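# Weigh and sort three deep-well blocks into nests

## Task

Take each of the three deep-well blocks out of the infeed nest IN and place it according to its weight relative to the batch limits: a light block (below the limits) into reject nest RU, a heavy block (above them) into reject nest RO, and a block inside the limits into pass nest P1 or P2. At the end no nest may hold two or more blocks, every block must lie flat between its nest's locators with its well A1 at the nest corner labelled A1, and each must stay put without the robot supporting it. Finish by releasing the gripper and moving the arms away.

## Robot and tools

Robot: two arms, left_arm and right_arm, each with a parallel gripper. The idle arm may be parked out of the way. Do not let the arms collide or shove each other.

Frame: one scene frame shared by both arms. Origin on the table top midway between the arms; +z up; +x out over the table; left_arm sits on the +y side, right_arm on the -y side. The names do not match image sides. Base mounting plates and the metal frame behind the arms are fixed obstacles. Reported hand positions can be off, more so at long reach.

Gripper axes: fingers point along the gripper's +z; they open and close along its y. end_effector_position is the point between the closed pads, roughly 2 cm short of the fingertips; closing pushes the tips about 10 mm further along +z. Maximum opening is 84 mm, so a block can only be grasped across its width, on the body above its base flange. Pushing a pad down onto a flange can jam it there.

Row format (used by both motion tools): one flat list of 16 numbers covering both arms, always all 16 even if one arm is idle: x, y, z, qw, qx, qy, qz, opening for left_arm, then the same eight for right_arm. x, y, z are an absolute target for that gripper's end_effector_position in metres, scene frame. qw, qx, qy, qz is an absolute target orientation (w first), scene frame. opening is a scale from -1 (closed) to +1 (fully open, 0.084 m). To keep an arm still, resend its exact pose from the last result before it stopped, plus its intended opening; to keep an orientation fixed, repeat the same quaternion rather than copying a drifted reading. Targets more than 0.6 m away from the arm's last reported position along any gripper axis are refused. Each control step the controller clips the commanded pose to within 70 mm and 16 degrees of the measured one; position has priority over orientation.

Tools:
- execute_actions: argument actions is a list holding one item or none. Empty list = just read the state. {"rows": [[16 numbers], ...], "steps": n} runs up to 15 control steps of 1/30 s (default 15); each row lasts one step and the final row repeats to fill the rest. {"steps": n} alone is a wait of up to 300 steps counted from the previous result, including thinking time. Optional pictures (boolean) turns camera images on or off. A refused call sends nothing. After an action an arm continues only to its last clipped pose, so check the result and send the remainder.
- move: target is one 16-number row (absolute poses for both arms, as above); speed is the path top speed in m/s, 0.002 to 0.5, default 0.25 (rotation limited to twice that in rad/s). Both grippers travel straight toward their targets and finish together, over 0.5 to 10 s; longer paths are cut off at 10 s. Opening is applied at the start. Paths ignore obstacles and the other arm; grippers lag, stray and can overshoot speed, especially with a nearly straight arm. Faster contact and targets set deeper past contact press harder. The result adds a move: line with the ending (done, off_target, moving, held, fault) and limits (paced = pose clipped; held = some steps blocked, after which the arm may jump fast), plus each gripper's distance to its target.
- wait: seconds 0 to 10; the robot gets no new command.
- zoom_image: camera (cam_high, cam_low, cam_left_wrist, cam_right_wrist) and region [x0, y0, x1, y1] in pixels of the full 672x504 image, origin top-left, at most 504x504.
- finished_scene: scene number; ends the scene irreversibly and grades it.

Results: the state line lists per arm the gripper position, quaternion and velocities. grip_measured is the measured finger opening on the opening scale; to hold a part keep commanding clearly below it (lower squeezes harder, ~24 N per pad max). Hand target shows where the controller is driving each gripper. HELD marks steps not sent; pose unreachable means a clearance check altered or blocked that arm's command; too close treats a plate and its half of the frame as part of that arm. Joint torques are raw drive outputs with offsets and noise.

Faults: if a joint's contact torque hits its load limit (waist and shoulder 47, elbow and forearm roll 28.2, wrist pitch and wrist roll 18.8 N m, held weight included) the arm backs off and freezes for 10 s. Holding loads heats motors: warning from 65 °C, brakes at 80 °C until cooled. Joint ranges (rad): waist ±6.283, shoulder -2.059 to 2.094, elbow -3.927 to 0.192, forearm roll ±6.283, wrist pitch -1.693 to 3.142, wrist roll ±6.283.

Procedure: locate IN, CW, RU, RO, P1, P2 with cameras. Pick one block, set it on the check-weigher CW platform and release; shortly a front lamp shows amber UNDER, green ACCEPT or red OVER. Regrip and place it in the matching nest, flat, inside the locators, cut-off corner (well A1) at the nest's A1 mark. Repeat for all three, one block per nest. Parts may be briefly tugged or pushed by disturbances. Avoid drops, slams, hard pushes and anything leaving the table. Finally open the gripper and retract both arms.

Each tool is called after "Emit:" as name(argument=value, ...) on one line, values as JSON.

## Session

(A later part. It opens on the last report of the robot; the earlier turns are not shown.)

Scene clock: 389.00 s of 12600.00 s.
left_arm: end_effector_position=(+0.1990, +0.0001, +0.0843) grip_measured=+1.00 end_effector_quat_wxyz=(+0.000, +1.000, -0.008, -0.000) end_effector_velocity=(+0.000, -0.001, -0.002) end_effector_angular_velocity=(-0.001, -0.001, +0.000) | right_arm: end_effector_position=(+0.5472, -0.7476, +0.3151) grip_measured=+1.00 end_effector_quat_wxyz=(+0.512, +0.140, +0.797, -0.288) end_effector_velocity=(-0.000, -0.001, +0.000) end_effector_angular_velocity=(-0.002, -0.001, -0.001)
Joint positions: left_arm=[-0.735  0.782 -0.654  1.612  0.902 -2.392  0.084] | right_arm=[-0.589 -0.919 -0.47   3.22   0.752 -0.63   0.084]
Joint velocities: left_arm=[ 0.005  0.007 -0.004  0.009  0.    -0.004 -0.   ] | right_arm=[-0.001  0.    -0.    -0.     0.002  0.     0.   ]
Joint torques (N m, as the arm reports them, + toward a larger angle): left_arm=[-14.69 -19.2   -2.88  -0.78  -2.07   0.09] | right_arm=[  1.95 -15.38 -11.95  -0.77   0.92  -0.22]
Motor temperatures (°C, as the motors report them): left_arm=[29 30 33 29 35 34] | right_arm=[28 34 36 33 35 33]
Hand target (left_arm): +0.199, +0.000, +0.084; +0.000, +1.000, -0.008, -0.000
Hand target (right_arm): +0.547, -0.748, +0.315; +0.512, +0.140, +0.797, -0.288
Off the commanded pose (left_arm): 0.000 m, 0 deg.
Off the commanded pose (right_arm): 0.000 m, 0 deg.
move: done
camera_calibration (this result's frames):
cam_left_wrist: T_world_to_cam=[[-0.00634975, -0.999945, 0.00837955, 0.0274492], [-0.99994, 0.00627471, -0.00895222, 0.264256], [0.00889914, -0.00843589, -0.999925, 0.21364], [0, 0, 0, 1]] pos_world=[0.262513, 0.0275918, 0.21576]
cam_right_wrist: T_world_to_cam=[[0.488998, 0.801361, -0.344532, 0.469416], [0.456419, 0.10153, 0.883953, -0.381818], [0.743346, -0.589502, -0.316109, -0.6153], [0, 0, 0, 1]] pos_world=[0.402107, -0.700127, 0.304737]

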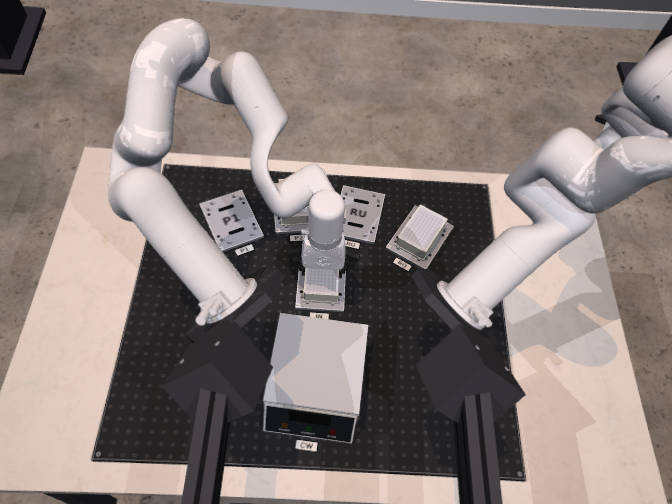

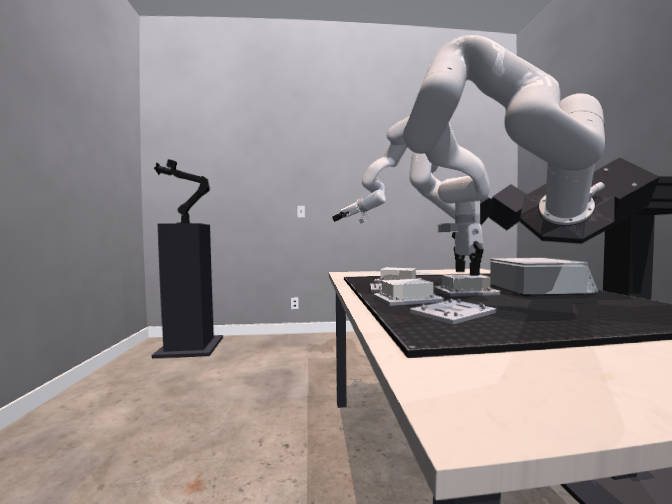

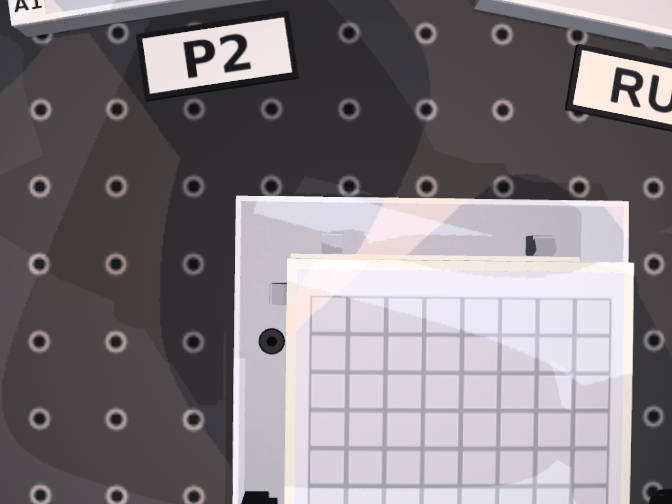

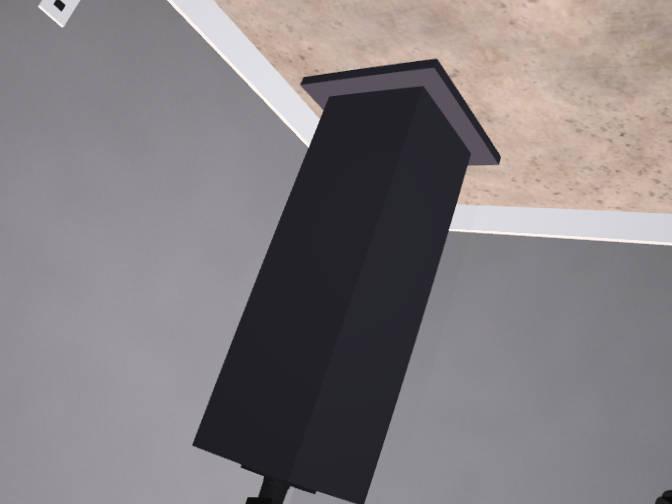

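Emit:
move(target=[0.199,-0.0004,0.055,0,1,-0.008,0,1,0.5472,-0.7476,0.3151,0.512,0.140,0.797,-0.288,1], speed=0.015)

Emit:
move(target=[0.199,-0.0004,0.055,0,1,-0.008,0,-0.5,0.5472,-0.7476,0.3151,0.512,0.140,0.797,-0.288,1])

Emit:
move(target=[0.199,-0.0004,0.18,0,1,-0.008,0,-0.5,0.5472,-0.7476,0.3151,0.512,0.140,0.797,-0.288,1], speed=0.08)

Emit:
move(target=[-0.03,0,0.18,0,1,-0.008,0,-0.5,0.5472,-0.7476,0.3151,0.512,0.140,0.797,-0.288,1], speed=0.15)

Emit:
move(target=[-0.03,0,0.1435,0,1,-0.008,0,-0.5,0.5472,-0.7476,0.3151,0.512,0.140,0.797,-0.288,1], speed=0.02)

Emit:
move(target=[-0.03,0,0.1435,0,1,-0.008,0,1,0.5472,-0.7476,0.3151,0.512,0.140,0.797,-0.288,1])

Emit:
wait(seconds=2)

Scene clock: 421.20 s of 12600.00 s.
left_arm: end_effector_position=(+0.1990, -0.0005, +0.0553) grip_measured=+1.00 end_effector_quat_wxyz=(+0.000, +1.000, -0.008, -0.000) end_effector_velocity=(-0.000, -0.001, -0.002) end_effector_angular_velocity=(-0.002, +0.000, -0.001) | right_arm: end_effector_position=(+0.5472, -0.7476, +0.3151) grip_measured=+1.00 end_effector_quat_wxyz=(+0.512, +0.140, +0.797, -0.288) end_effector_velocity=(-0.001, -0.000, -0.000) end_effector_angular_velocity=(-0.001, +0.001, -0.002)
Joint positions: left_arm=[-0.654  0.855 -0.702  1.713  0.916 -2.424  0.084] | right_arm=[-0.589 -0.919 -0.47   3.22   0.752 -0.63   0.084]
Joint velocities: left_arm=[ 0.005  0.005 -0.004  0.008 -0.001 -0.002  0.   ] | right_arm=[-0.001 -0.     0.     0.002  0.    -0.001 -0.   ]
Joint torques (N m, as the arm reports them, + toward a larger angle): left_arm=[-15.25 -19.27  -1.34  -0.5   -2.14   0.09] | right_arm=[  1.98 -15.38 -12.47  -0.57   0.96  -0.18]
Motor temperatures (°C, as the motors report them): left_arm=[29 30 32 29 35 34] | right_arm=[28 34 36 33 35 33]
Hand target (left_arm): +0.199, -0.000, +0.055; +0.000, +1.000, -0.008, -0.000
Hand target (right_arm): +0.547, -0.748, +0.315; +0.512, +0.140, +0.797, -0.288
Off the commanded pose (left_arm): 0.000 m, 0 deg.
Off the commanded pose (right_arm): 0.000 m, 0 deg.
After step 90, 26.97 s passed at rest.
move: done
camera_calibration (this result's frames):
cam_left_wrist: T_world_to_cam=[[-0.00634803, -0.999945, 0.00833651, 0.0270874], [-0.999941, 0.00627364, -0.00892019, 0.263978], [0.0088674, -0.00839264, -0.999925, 0.184603], [0, 0, 0, 1]] pos_world=[0.262498, 0.0269791, 0.186719]
cam_right_wrist: T_world_to_cam=[[0.488998, 0.801361, -0.344532, 0.469416], [0.45642, 0.10153, 0.883953, -0.381818], [0.743345, -0.589502, -0.316109, -0.6153], [0, 0, 0, 1]] pos_world=[0.402107, -0.700127, 0.304737]

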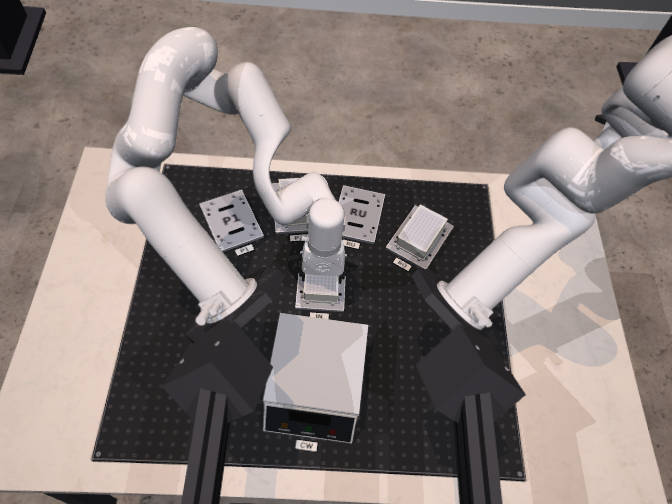

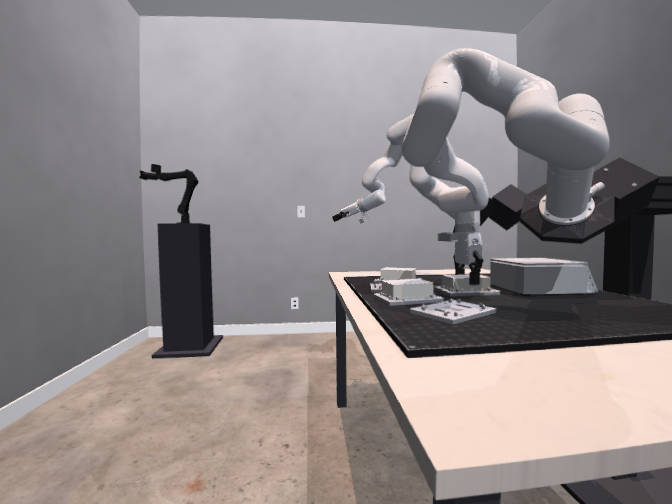

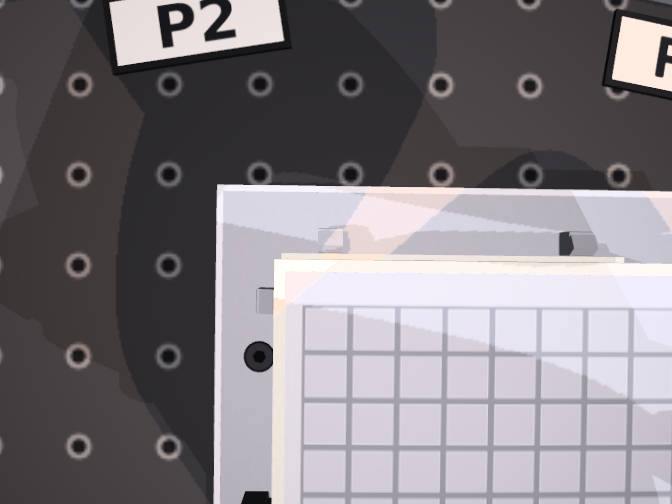

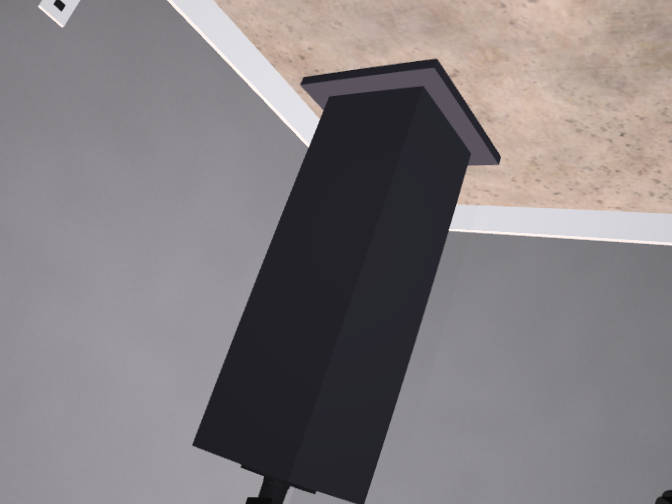

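Scene clock: 421.90 s of 12600.00 s.
left_arm: end_effector_position=(+0.1990, -0.0005, +0.0552) grip_measured=+0.96 end_effector_quat_wxyz=(+0.000, +1.000, -0.008, +0.000) end_effector_velocity=(+0.000, +0.001, -0.001) end_effector_angular_velocity=(+0.001, +0.001, +0.001) | right_arm: end_effector_position=(+0.5472, -0.7476, +0.3151) grip_measured=+1.00 end_effector_quat_wxyz=(+0.512, +0.140, +0.797, -0.288) end_effector_velocity=(-0.000, +0.000, -0.001) end_effector_angular_velocity=(+0.003, +0.001, -0.001)
Joint positions: left_arm=[-0.653  0.855 -0.702  1.713  0.916 -2.424  0.083] | right_arm=[-0.589 -0.919 -0.47   3.22   0.752 -0.63   0.084]
Joint velocities: left_arm=[ 0.002 -0.    -0.     0.     0.001  0.     0.   ] | right_arm=[ 0.     0.     0.     0.002 -0.003  0.001 -0.   ]
Joint torques (N m, as the arm reports them, + toward a larger angle): left_arm=[-13.71 -16.84  -1.6   -0.45  -1.38   0.13] | right_arm=[  1.01 -15.16 -12.31  -0.7    0.98  -0.27]
Motor temperatures (°C, as the motors report them): left_arm=[29 30 32 29 35 34] | right_arm=[28 34 36 33 35 33]
Hand target (left_arm): +0.199, -0.000, +0.055; +0.000, +1.000, -0.008, -0.000
Hand target (right_arm): +0.547, -0.748, +0.315; +0.512, +0.140, +0.797, -0.288
Off the commanded pose (left_arm): 0.000 m, 0 deg.
Off the commanded pose (right_arm): 0.000 m, 0 deg.
move: done
camera_calibration (this result's frames):
cam_left_wrist: T_world_to_cam=[[-0.00645101, -0.999942, 0.00861871, 0.0270539], [-0.999938, 0.00637249, -0.00910741, 0.264012], [0.00905196, -0.00867693, -0.999921, 0.184448], [0, 0, 0, 1]] pos_world=[0.262501, 0.0269704, 0.186604]
cam_right_wrist: T_world_to_cam=[[0.488998, 0.801361, -0.344532, 0.469416], [0.456419, 0.10153, 0.883953, -0.381819], [0.743345, -0.589502, -0.316109, -0.6153], [0, 0, 0, 1]] pos_world=[0.402107, -0.700127, 0.304737]

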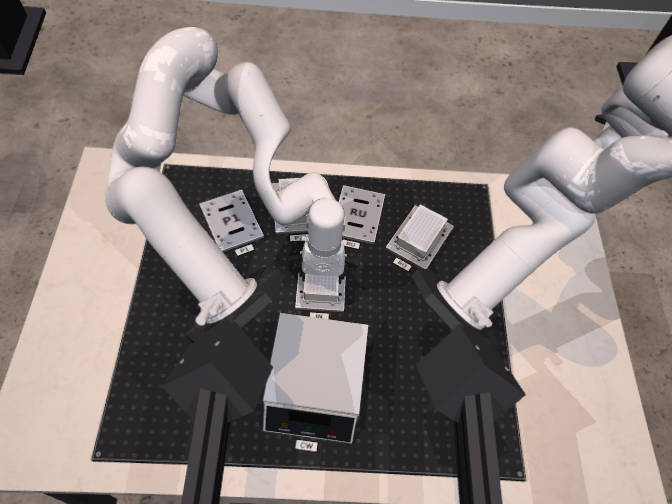

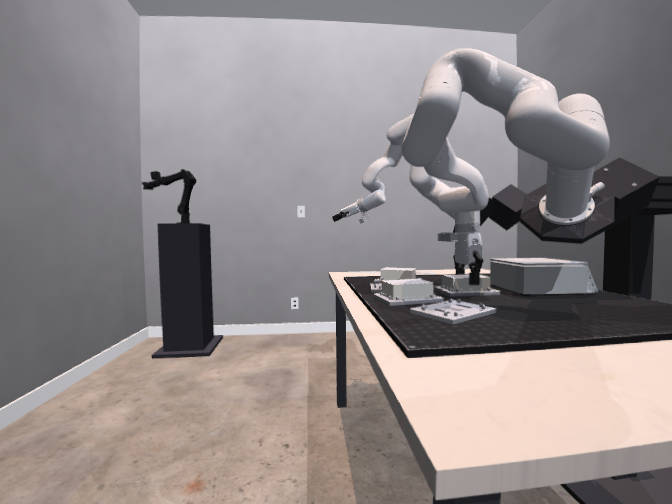

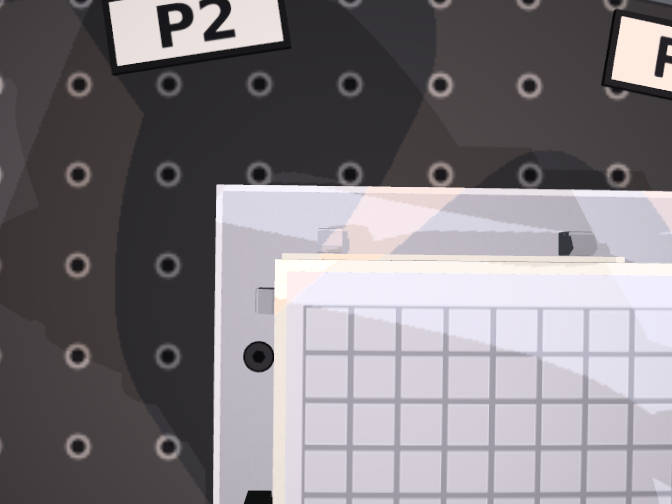

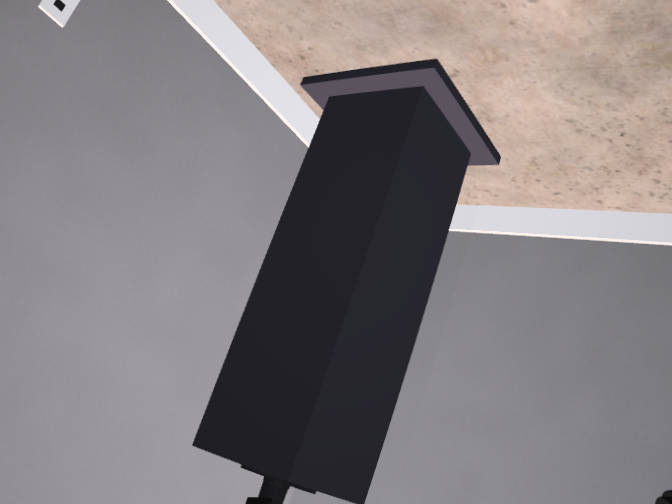

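Scene clock: 423.97 s of 12600.00 s.
left_arm: end_effector_position=(+0.1990, -0.0000, +0.1794) grip_measured=+0.96 end_effector_quat_wxyz=(-0.000, +1.000, -0.008, +0.000) end_effector_velocity=(+0.001, +0.000, +0.002) end_effector_angular_velocity=(+0.003, -0.001, +0.001) | right_arm: end_effector_position=(+0.5472, -0.7476, +0.3151) grip_measured=+1.00 end_effector_quat_wxyz=(+0.512, +0.140, +0.797, -0.288) end_effector_velocity=(+0.000, +0.001, -0.000) end_effector_angular_velocity=(+0.001, +0.000, +0.001)
Joint positions: left_arm=[-1.013  0.544 -0.553  1.226  0.908 -2.219  0.083] | right_arm=[-0.589 -0.919 -0.47   3.22   0.752 -0.63   0.084]
Joint velocities: left_arm=[-0.006 -0.006  0.001 -0.012  0.004  0.007  0.   ] | right_arm=[ 0.002  0.    -0.     0.001 -0.001 -0.001 -0.   ]
Joint torques (N m, as the arm reports them, + toward a larger angle): left_arm=[-13.73 -18.52  -9.38  -0.29  -2.23  -0.19] | right_arm=[  1.97 -15.24 -12.45  -0.53   0.72  -0.07]
Motor temperatures (°C, as the motors report them): left_arm=[29 30 33 29 35 34] | right_arm=[28 34 36 33 35 33]
Hand target (left_arm): +0.199, -0.000, +0.180; -0.000, +1.000, -0.008, +0.000
Hand target (right_arm): +0.547, -0.748, +0.315; +0.512, +0.140, +0.797, -0.288
Off the commanded pose (left_arm): 0.001 m, 0 deg.
Off the commanded pose (right_arm): 0.000 m, 0 deg.
move: done
camera_calibration (this result's frames):
cam_left_wrist: T_world_to_cam=[[-0.00635832, -0.999954, 0.00721209, 0.026713], [-0.999934, 0.0062888, -0.00962114, 0.265198], [0.00957534, -0.00727278, -0.999928, 0.308618], [0, 0, 0, 1]] pos_world=[0.262395, 0.0272885, 0.310955]
cam_right_wrist: T_world_to_cam=[[0.488998, 0.801361, -0.344532, 0.469416], [0.456419, 0.10153, 0.883953, -0.381818], [0.743346, -0.589502, -0.316109, -0.6153], [0, 0, 0, 1]] pos_world=[0.402107, -0.700127, 0.304737]

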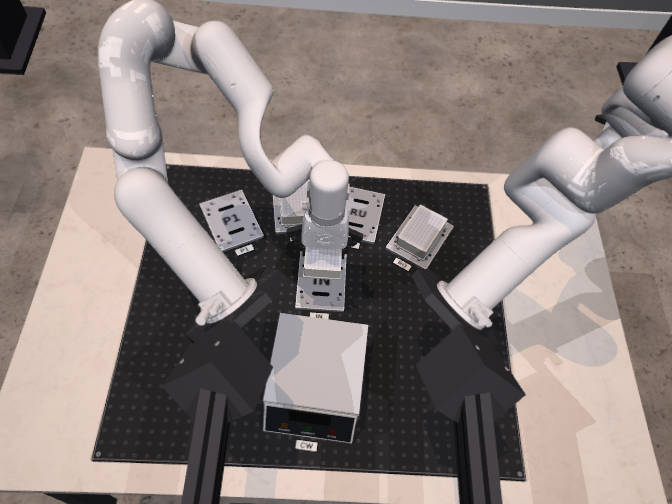

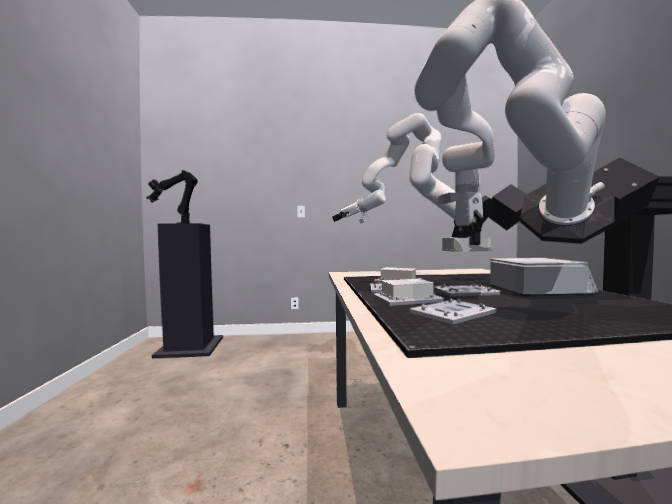

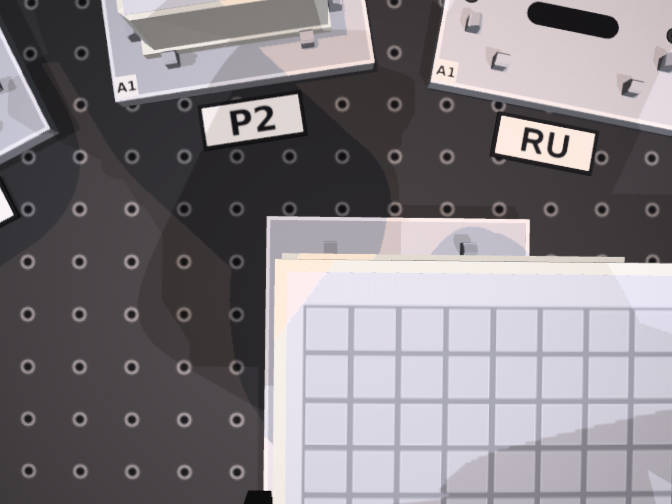

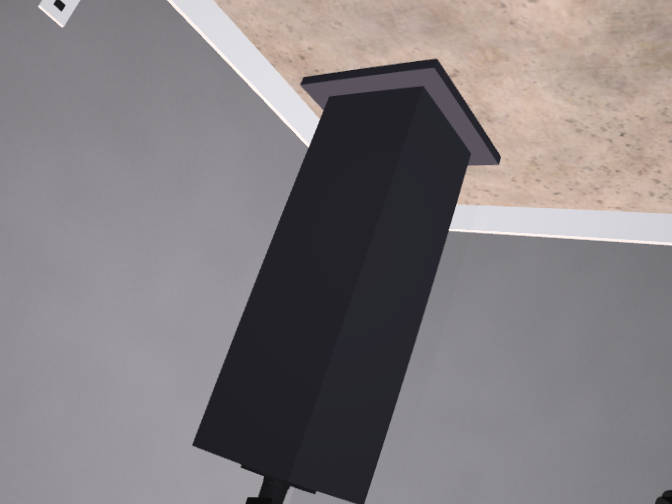

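Scene clock: 426.13 s of 12600.00 s.
left_arm: end_effector_position=(-0.0292, +0.0007, +0.1793) grip_measured=+0.96 end_effector_quat_wxyz=(+0.000, +1.000, -0.008, +0.000) end_effector_velocity=(-0.002, +0.000, +0.001) end_effector_angular_velocity=(+0.007, -0.002, -0.001) | right_arm: end_effector_position=(+0.5472, -0.7476, +0.3151) grip_measured=+1.00 end_effector_quat_wxyz=(+0.512, +0.140, +0.797, -0.288) end_effector_velocity=(+0.000, +0.000, +0.000) end_effector_angular_velocity=(-0.000, -0.001, +0.000)
Joint positions: left_arm=[-1.713  1.014 -0.621  0.801  0.59  -2.588  0.083] | right_arm=[-0.589 -0.919 -0.47   3.22   0.752 -0.63   0.084]
Joint velocities: left_arm=[-0.014  0.004 -0.005 -0.028  0.002  0.017  0.   ] | right_arm=[ 0.    -0.     0.    -0.001  0.001  0.001 -0.   ]
Joint torques (N m, as the arm reports them, + toward a larger angle): left_arm=[ -7.34 -26.94 -13.41  -0.17  -2.18  -0.02] | right_arm=[  2.01 -15.5  -12.04  -0.88   0.88  -0.5 ]
Motor temperatures (°C, as the motors report them): left_arm=[29 30 33 29 35 34] | right_arm=[28 34 36 33 35 33]
Hand target (left_arm): -0.029, +0.001, +0.179; -0.000, +1.000, -0.008, +0.000
Hand target (right_arm): +0.547, -0.748, +0.315; +0.512, +0.140, +0.797, -0.288
Off the commanded pose (left_arm): 0.001 m, 0 deg.
Off the commanded pose (right_arm): 0.000 m, 0 deg.
move: done
camera_calibration (this result's frames):
cam_left_wrist: T_world_to_cam=[[-0.00581716, -0.999947, 0.00849878, 0.0257896], [-0.999942, 0.00573976, -0.00910299, 0.0369073], [0.00905372, -0.00855125, -0.999922, 0.310655], [0, 0, 0, 1]] pos_world=[0.0342426, 0.0282328, 0.310748]
cam_right_wrist: T_world_to_cam=[[0.488998, 0.801361, -0.344532, 0.469416], [0.456419, 0.10153, 0.883953, -0.381818], [0.743346, -0.589502, -0.316109, -0.6153], [0, 0, 0, 1]] pos_world=[0.402107, -0.700127, 0.304737]

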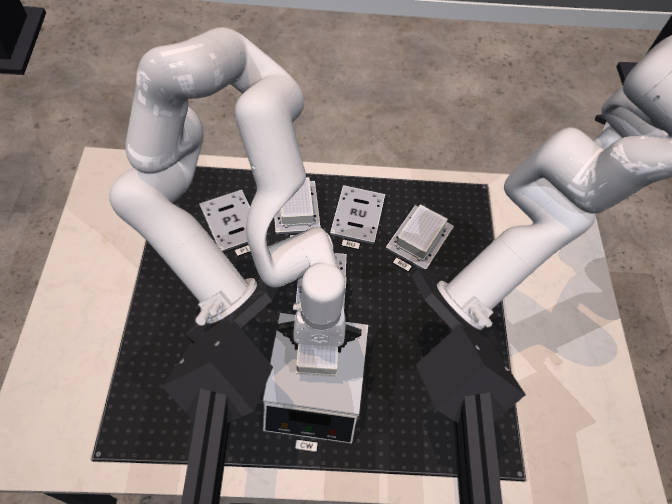

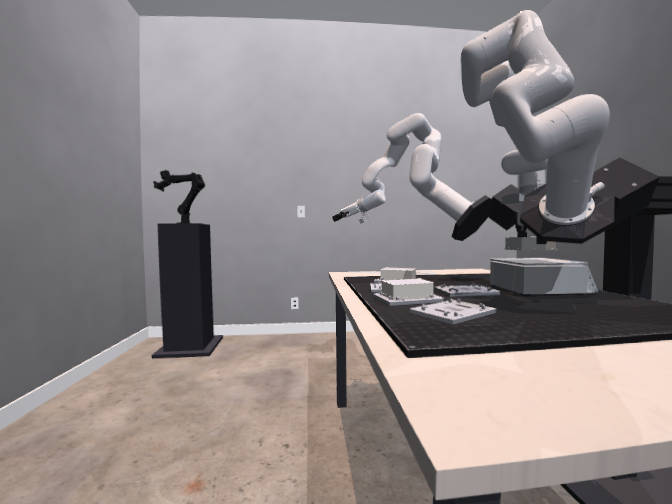

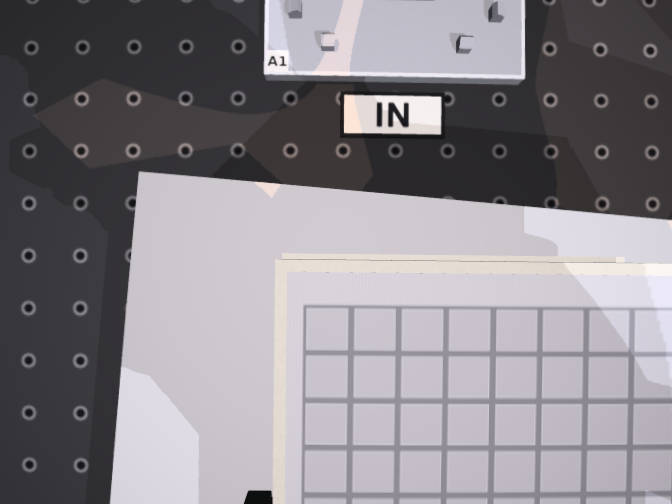

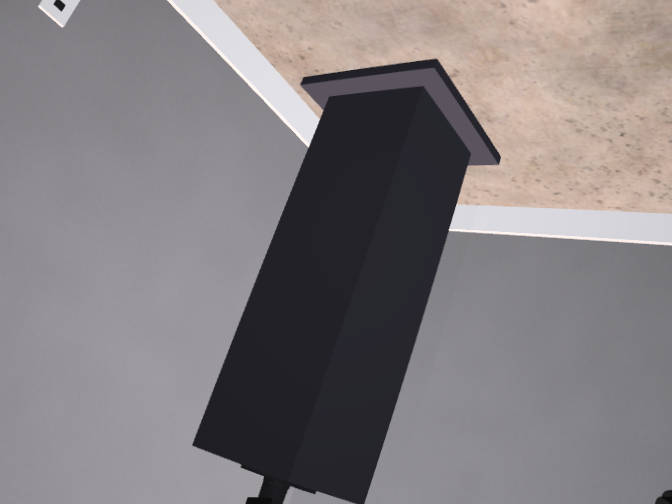

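Scene clock: 428.23 s of 12600.00 s.
left_arm: end_effector_position=(-0.0300, -0.0000, +0.1438) grip_measured=+0.96 end_effector_quat_wxyz=(+0.000, +1.000, -0.008, -0.000) end_effector_velocity=(-0.000, -0.001, -0.002) end_effector_angular_velocity=(-0.003, +0.002, +0.001) | right_arm: end_effector_position=(+0.5472, -0.7476, +0.3151) grip_measured=+1.00 end_effector_quat_wxyz=(+0.512, +0.140, +0.797, -0.288) end_effector_velocity=(+0.000, -0.000, +0.000) end_effector_angular_velocity=(-0.001, -0.001, -0.000)
Joint positions: left_arm=[-1.605  1.13  -0.665  1.026  0.582 -2.74   0.083] | right_arm=[-0.589 -0.919 -0.47   3.22   0.752 -0.63   0.084]
Joint velocities: left_arm=[ 0.008  0.007 -0.004  0.018 -0.001 -0.012  0.   ] | right_arm=[ 0.    -0.     0.     0.     0.001 -0.     0.   ]
Joint torques (N m, as the arm reports them, + toward a larger angle): left_arm=[ -8.69 -27.93 -11.15  -0.52  -2.23   0.09] | right_arm=[  1.94 -15.11 -12.49  -0.59   0.92  -0.14]
Motor temperatures (°C, as the motors report them): left_arm=[29 30 33 29 35 34] | right_arm=[28 34 36 33 35 33]
Hand target (left_arm): -0.030, -0.000, +0.144; +0.000, +1.000, -0.008, -0.000
Hand target (right_arm): +0.547, -0.748, +0.315; +0.512, +0.140, +0.797, -0.288
Off the commanded pose (left_arm): 0.000 m, 0 deg.
Off the commanded pose (right_arm): 0.000 m, 0 deg.
move: done
camera_calibration (this result's frames):
cam_left_wrist: T_world_to_cam=[[-0.00654008, -0.999945, 0.00823339, 0.0253771], [-0.99994, 0.00646765, -0.00879342, 0.0357306], [0.00873968, -0.00829041, -0.999927, 0.275162], [0, 0, 0, 1]] pos_world=[0.0334896, 0.0274258, 0.275248]
cam_right_wrist: T_world_to_cam=[[0.488998, 0.801361, -0.344532, 0.469416], [0.456419, 0.10153, 0.883953, -0.381818], [0.743346, -0.589502, -0.316108, -0.615301], [0, 0, 0, 1]] pos_world=[0.402107, -0.700127, 0.304737]

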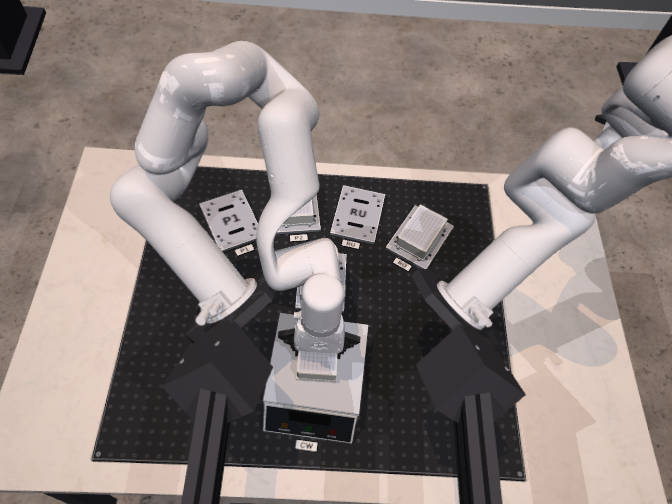

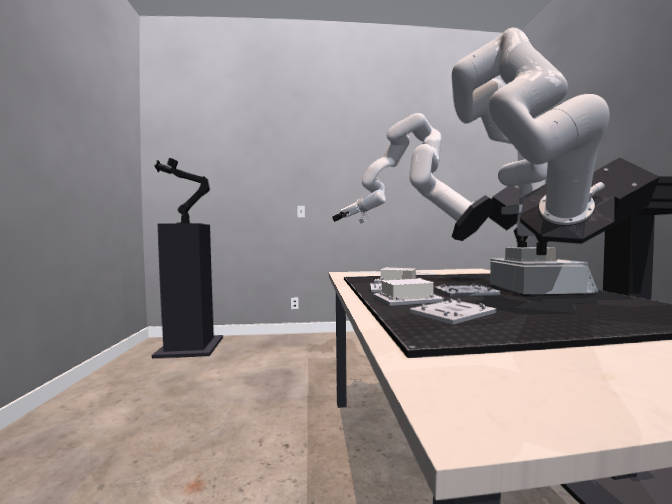

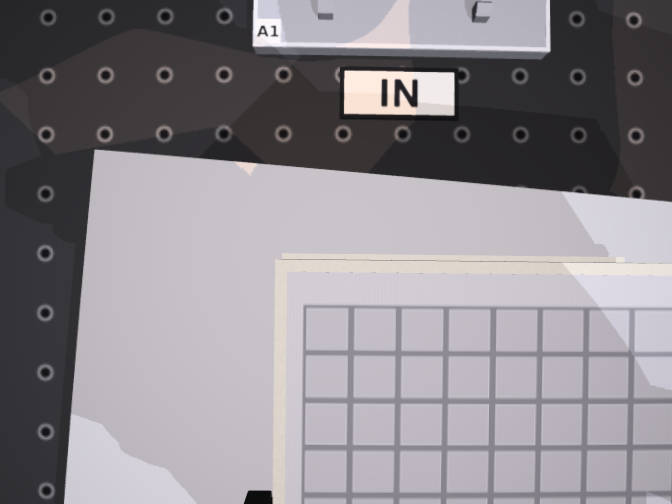

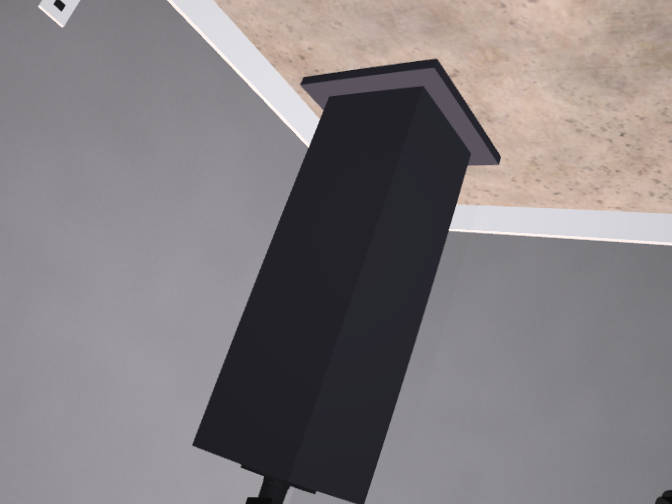

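Scene clock: 428.93 s of 12600.00 s.
left_arm: end_effector_position=(-0.0300, -0.0001, +0.1435) grip_measured=+1.00 end_effector_quat_wxyz=(+0.000, +1.000, -0.008, -0.000) end_effector_velocity=(-0.000, +0.000, -0.000) end_effector_angular_velocity=(+0.001, +0.001, +0.001) | right_arm: end_effector_position=(+0.5472, -0.7476, +0.3151) grip_measured=+1.00 end_effector_quat_wxyz=(+0.512, +0.140, +0.797, -0.288) end_effector_velocity=(+0.000, -0.000, +0.000) end_effector_angular_velocity=(-0.002, -0.001, +0.001)
Joint positions: left_arm=[-1.604  1.131 -0.666  1.028  0.583 -2.741  0.084] | right_arm=[-0.589 -0.919 -0.47   3.22   0.752 -0.63   0.084]
Joint velocities: left_arm=[ 0.002  0.001  0.     0.001 -0.    -0.001  0.   ] | right_arm=[ 0.    -0.    -0.    -0.001  0.002 -0.001  0.   ]
Joint torques (N m, as the arm reports them, + toward a larger angle): left_arm=[ -8.58 -26.68 -10.97  -0.64  -2.01   0.02] | right_arm=[  1.29 -15.48 -12.01  -0.7    0.92  -0.17]
Motor temperatures (°C, as the motors report them): left_arm=[29 30 33 29 35 34] | right_arm=[28 34 36 33 35 33]
Hand target (left_arm): -0.030, -0.000, +0.144; +0.000, +1.000, -0.008, -0.000
Hand target (right_arm): +0.547, -0.748, +0.315; +0.512, +0.140, +0.797, -0.288
Off the commanded pose (left_arm): 0.000 m, 0 deg.
Off the commanded pose (right_arm): 0.000 m, 0 deg.
move: done
camera_calibration (this result's frames):
cam_left_wrist: T_world_to_cam=[[-0.00633569, -0.999946, 0.00828264, 0.0253315], [-0.99994, 0.00626092, -0.00902218, 0.0358026], [0.00896983, -0.0083393, -0.999925, 0.274893], [0, 0, 0, 1]] pos_world=[0.0334952, 0.0273984, 0.274986]
cam_right_wrist: T_world_to_cam=[[0.488998, 0.801361, -0.344532, 0.469416], [0.456419, 0.10153, 0.883953, -0.381818], [0.743345, -0.589502, -0.316109, -0.6153], [0, 0, 0, 1]] pos_world=[0.402107, -0.700127, 0.304737]

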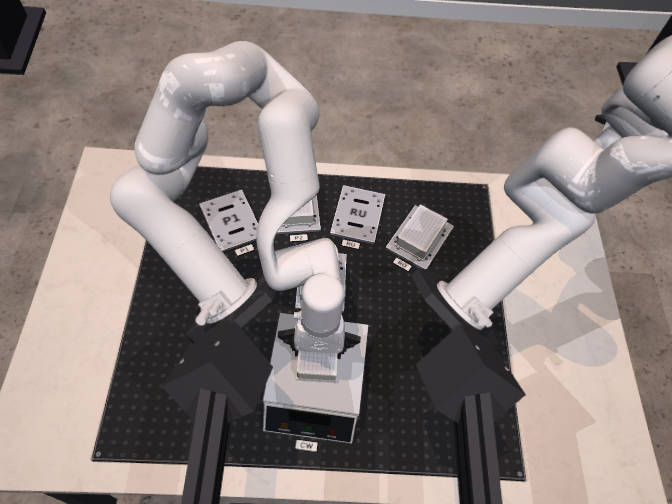

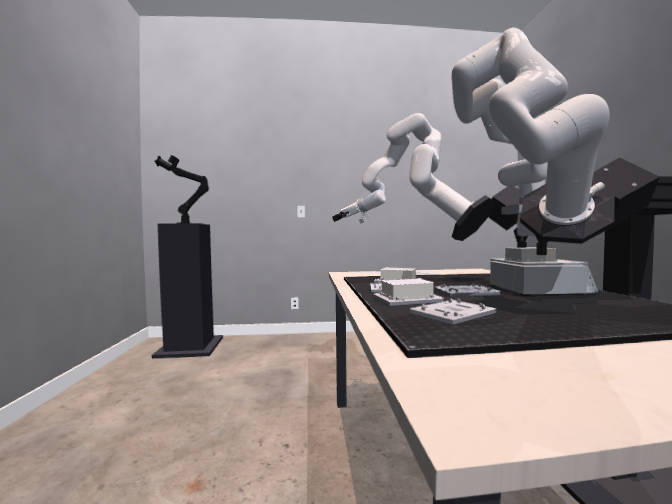

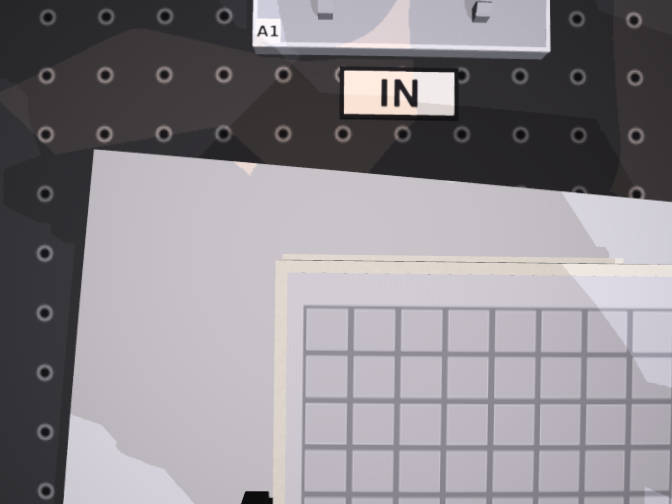

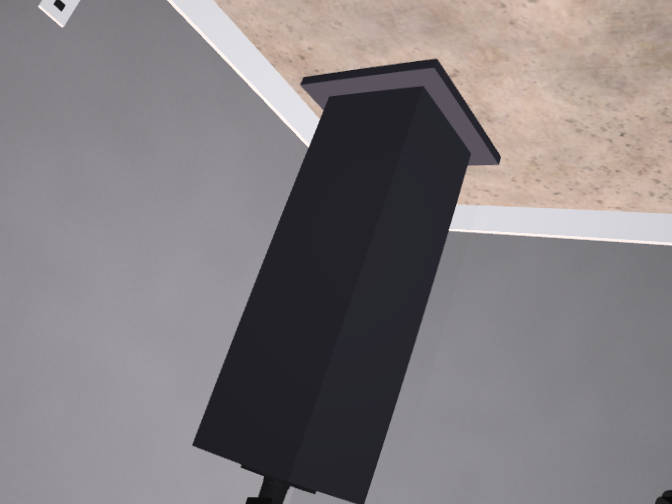

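Scene clock: 430.93 s of 12600.00 s.
left_arm: end_effector_position=(-0.0300, -0.0000, +0.1435) grip_measured=+1.00 end_effector_quat_wxyz=(+0.000, +1.000, -0.008, -0.000) end_effector_velocity=(-0.000, -0.000, +0.000) end_effector_angular_velocity=(-0.001, +0.000, -0.000) | right_arm: end_effector_position=(+0.5472, -0.7476, +0.3151) grip_measured=+1.00 end_effector_quat_wxyz=(+0.512, +0.140, +0.797, -0.288) end_effector_velocity=(-0.000, +0.000, -0.000) end_effector_angular_velocity=(+0.000, +0.001, +0.001)
Joint positions: left_arm=[-1.604  1.131 -0.666  1.028  0.583 -2.741  0.084] | right_arm=[-0.589 -0.919 -0.47   3.22   0.752 -0.63   0.084]
Joint velocities: left_arm=[-0.001 -0.    -0.     0.    -0.001 -0.     0.   ] | right_arm=[ 0.    -0.     0.    -0.    -0.001 -0.     0.   ]
Joint torques (N m, as the arm reports them, + toward a larger angle): left_arm=[ -8.15 -26.86 -10.65  -0.4   -2.11   0.03] | right_arm=[  2.15 -15.65 -12.02  -0.67   1.14  -0.07]
Motor temperatures (°C, as the motors report them): left_arm=[29 30 33 29 35 34] | right_arm=[28 34 36 33 35 33]
Hand target (left_arm): -0.030, -0.000, +0.144; +0.000, +1.000, -0.008, -0.000
Hand target (right_arm): +0.547, -0.748, +0.315; +0.512, +0.140, +0.797, -0.288
Off the commanded pose (left_arm): 0.000 m, 0 deg.
Off the commanded pose (right_arm): 0.000 m, 0 deg.
Steps of this call (steps 1 to 60: nothing new was sent). Readings (end_effector_position):
1: left_arm (-0.0300, -0.0000, +0.1435) | right_arm (+0.5472, -0.7476, +0.3151)
2: left_arm (-0.0300, -0.0000, +0.1435) | right_arm (+0.5472, -0.7476, +0.3151)
4: left_arm (-0.0300, -0.0000, +0.1435) | right_arm (+0.5472, -0.7476, +0.3151)
8: left_arm (-0.0300, -0.0000, +0.1435) | right_arm (+0.5472, -0.7476, +0.3151)
60: the state above
camera_calibration (this result's frames):
cam_left_wrist: T_world_to_cam=[[-0.00636909, -0.999946, 0.00816971, 0.0253972], [-0.999939, 0.0062949, -0.00907552, 0.0358148], [0.00902361, -0.00822701, -0.999925, 0.274849], [0, 0, 0, 1]] pos_world=[0.0334943, 0.0274315, 0.274946]
cam_right_wrist: T_world_to_cam=[[0.488998, 0.801361, -0.344532, 0.469416], [0.456419, 0.10153, 0.883953, -0.381818], [0.743345, -0.589502, -0.316109, -0.6153], [0, 0, 0, 1]] pos_world=[0.402107, -0.700127, 0.304737]

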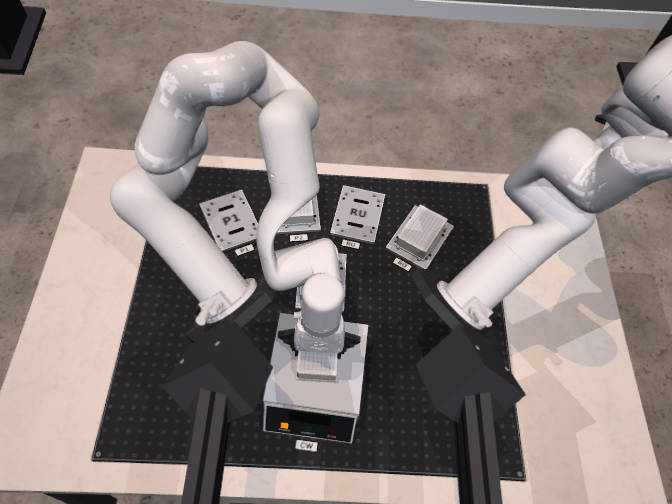

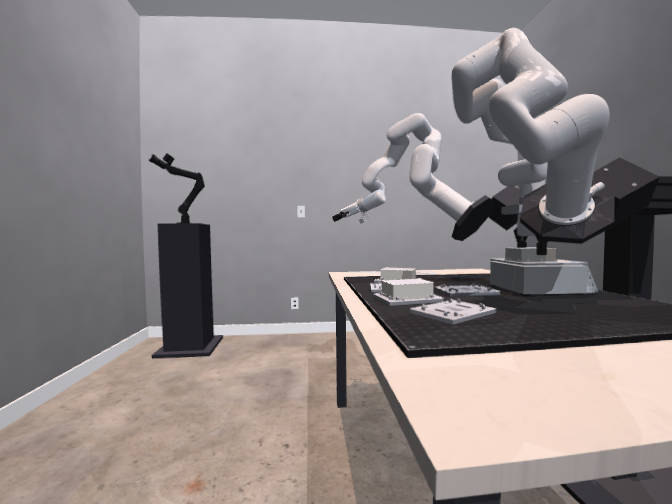

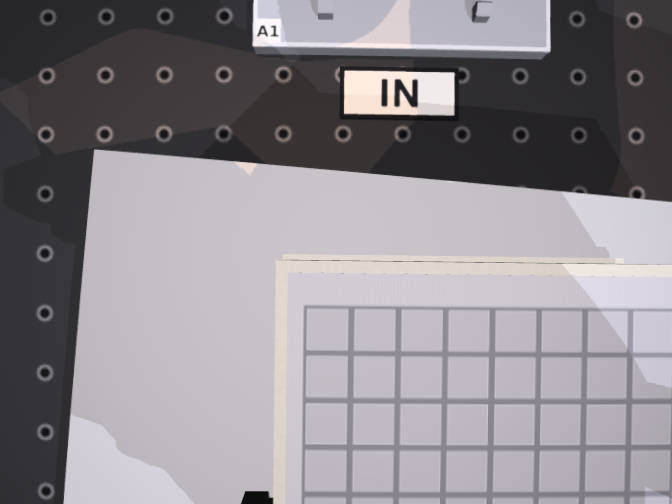

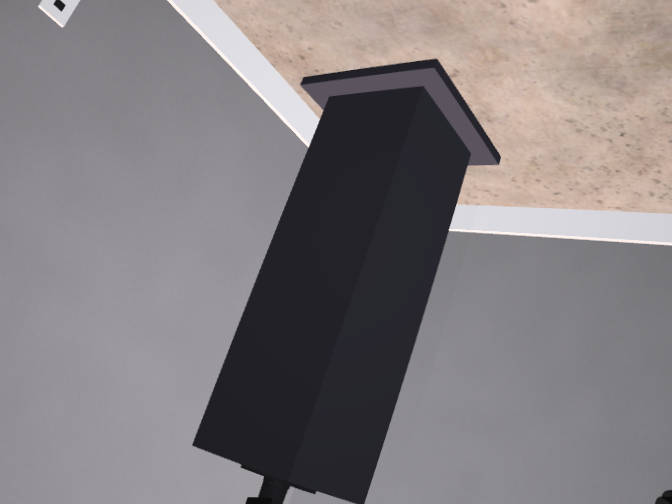

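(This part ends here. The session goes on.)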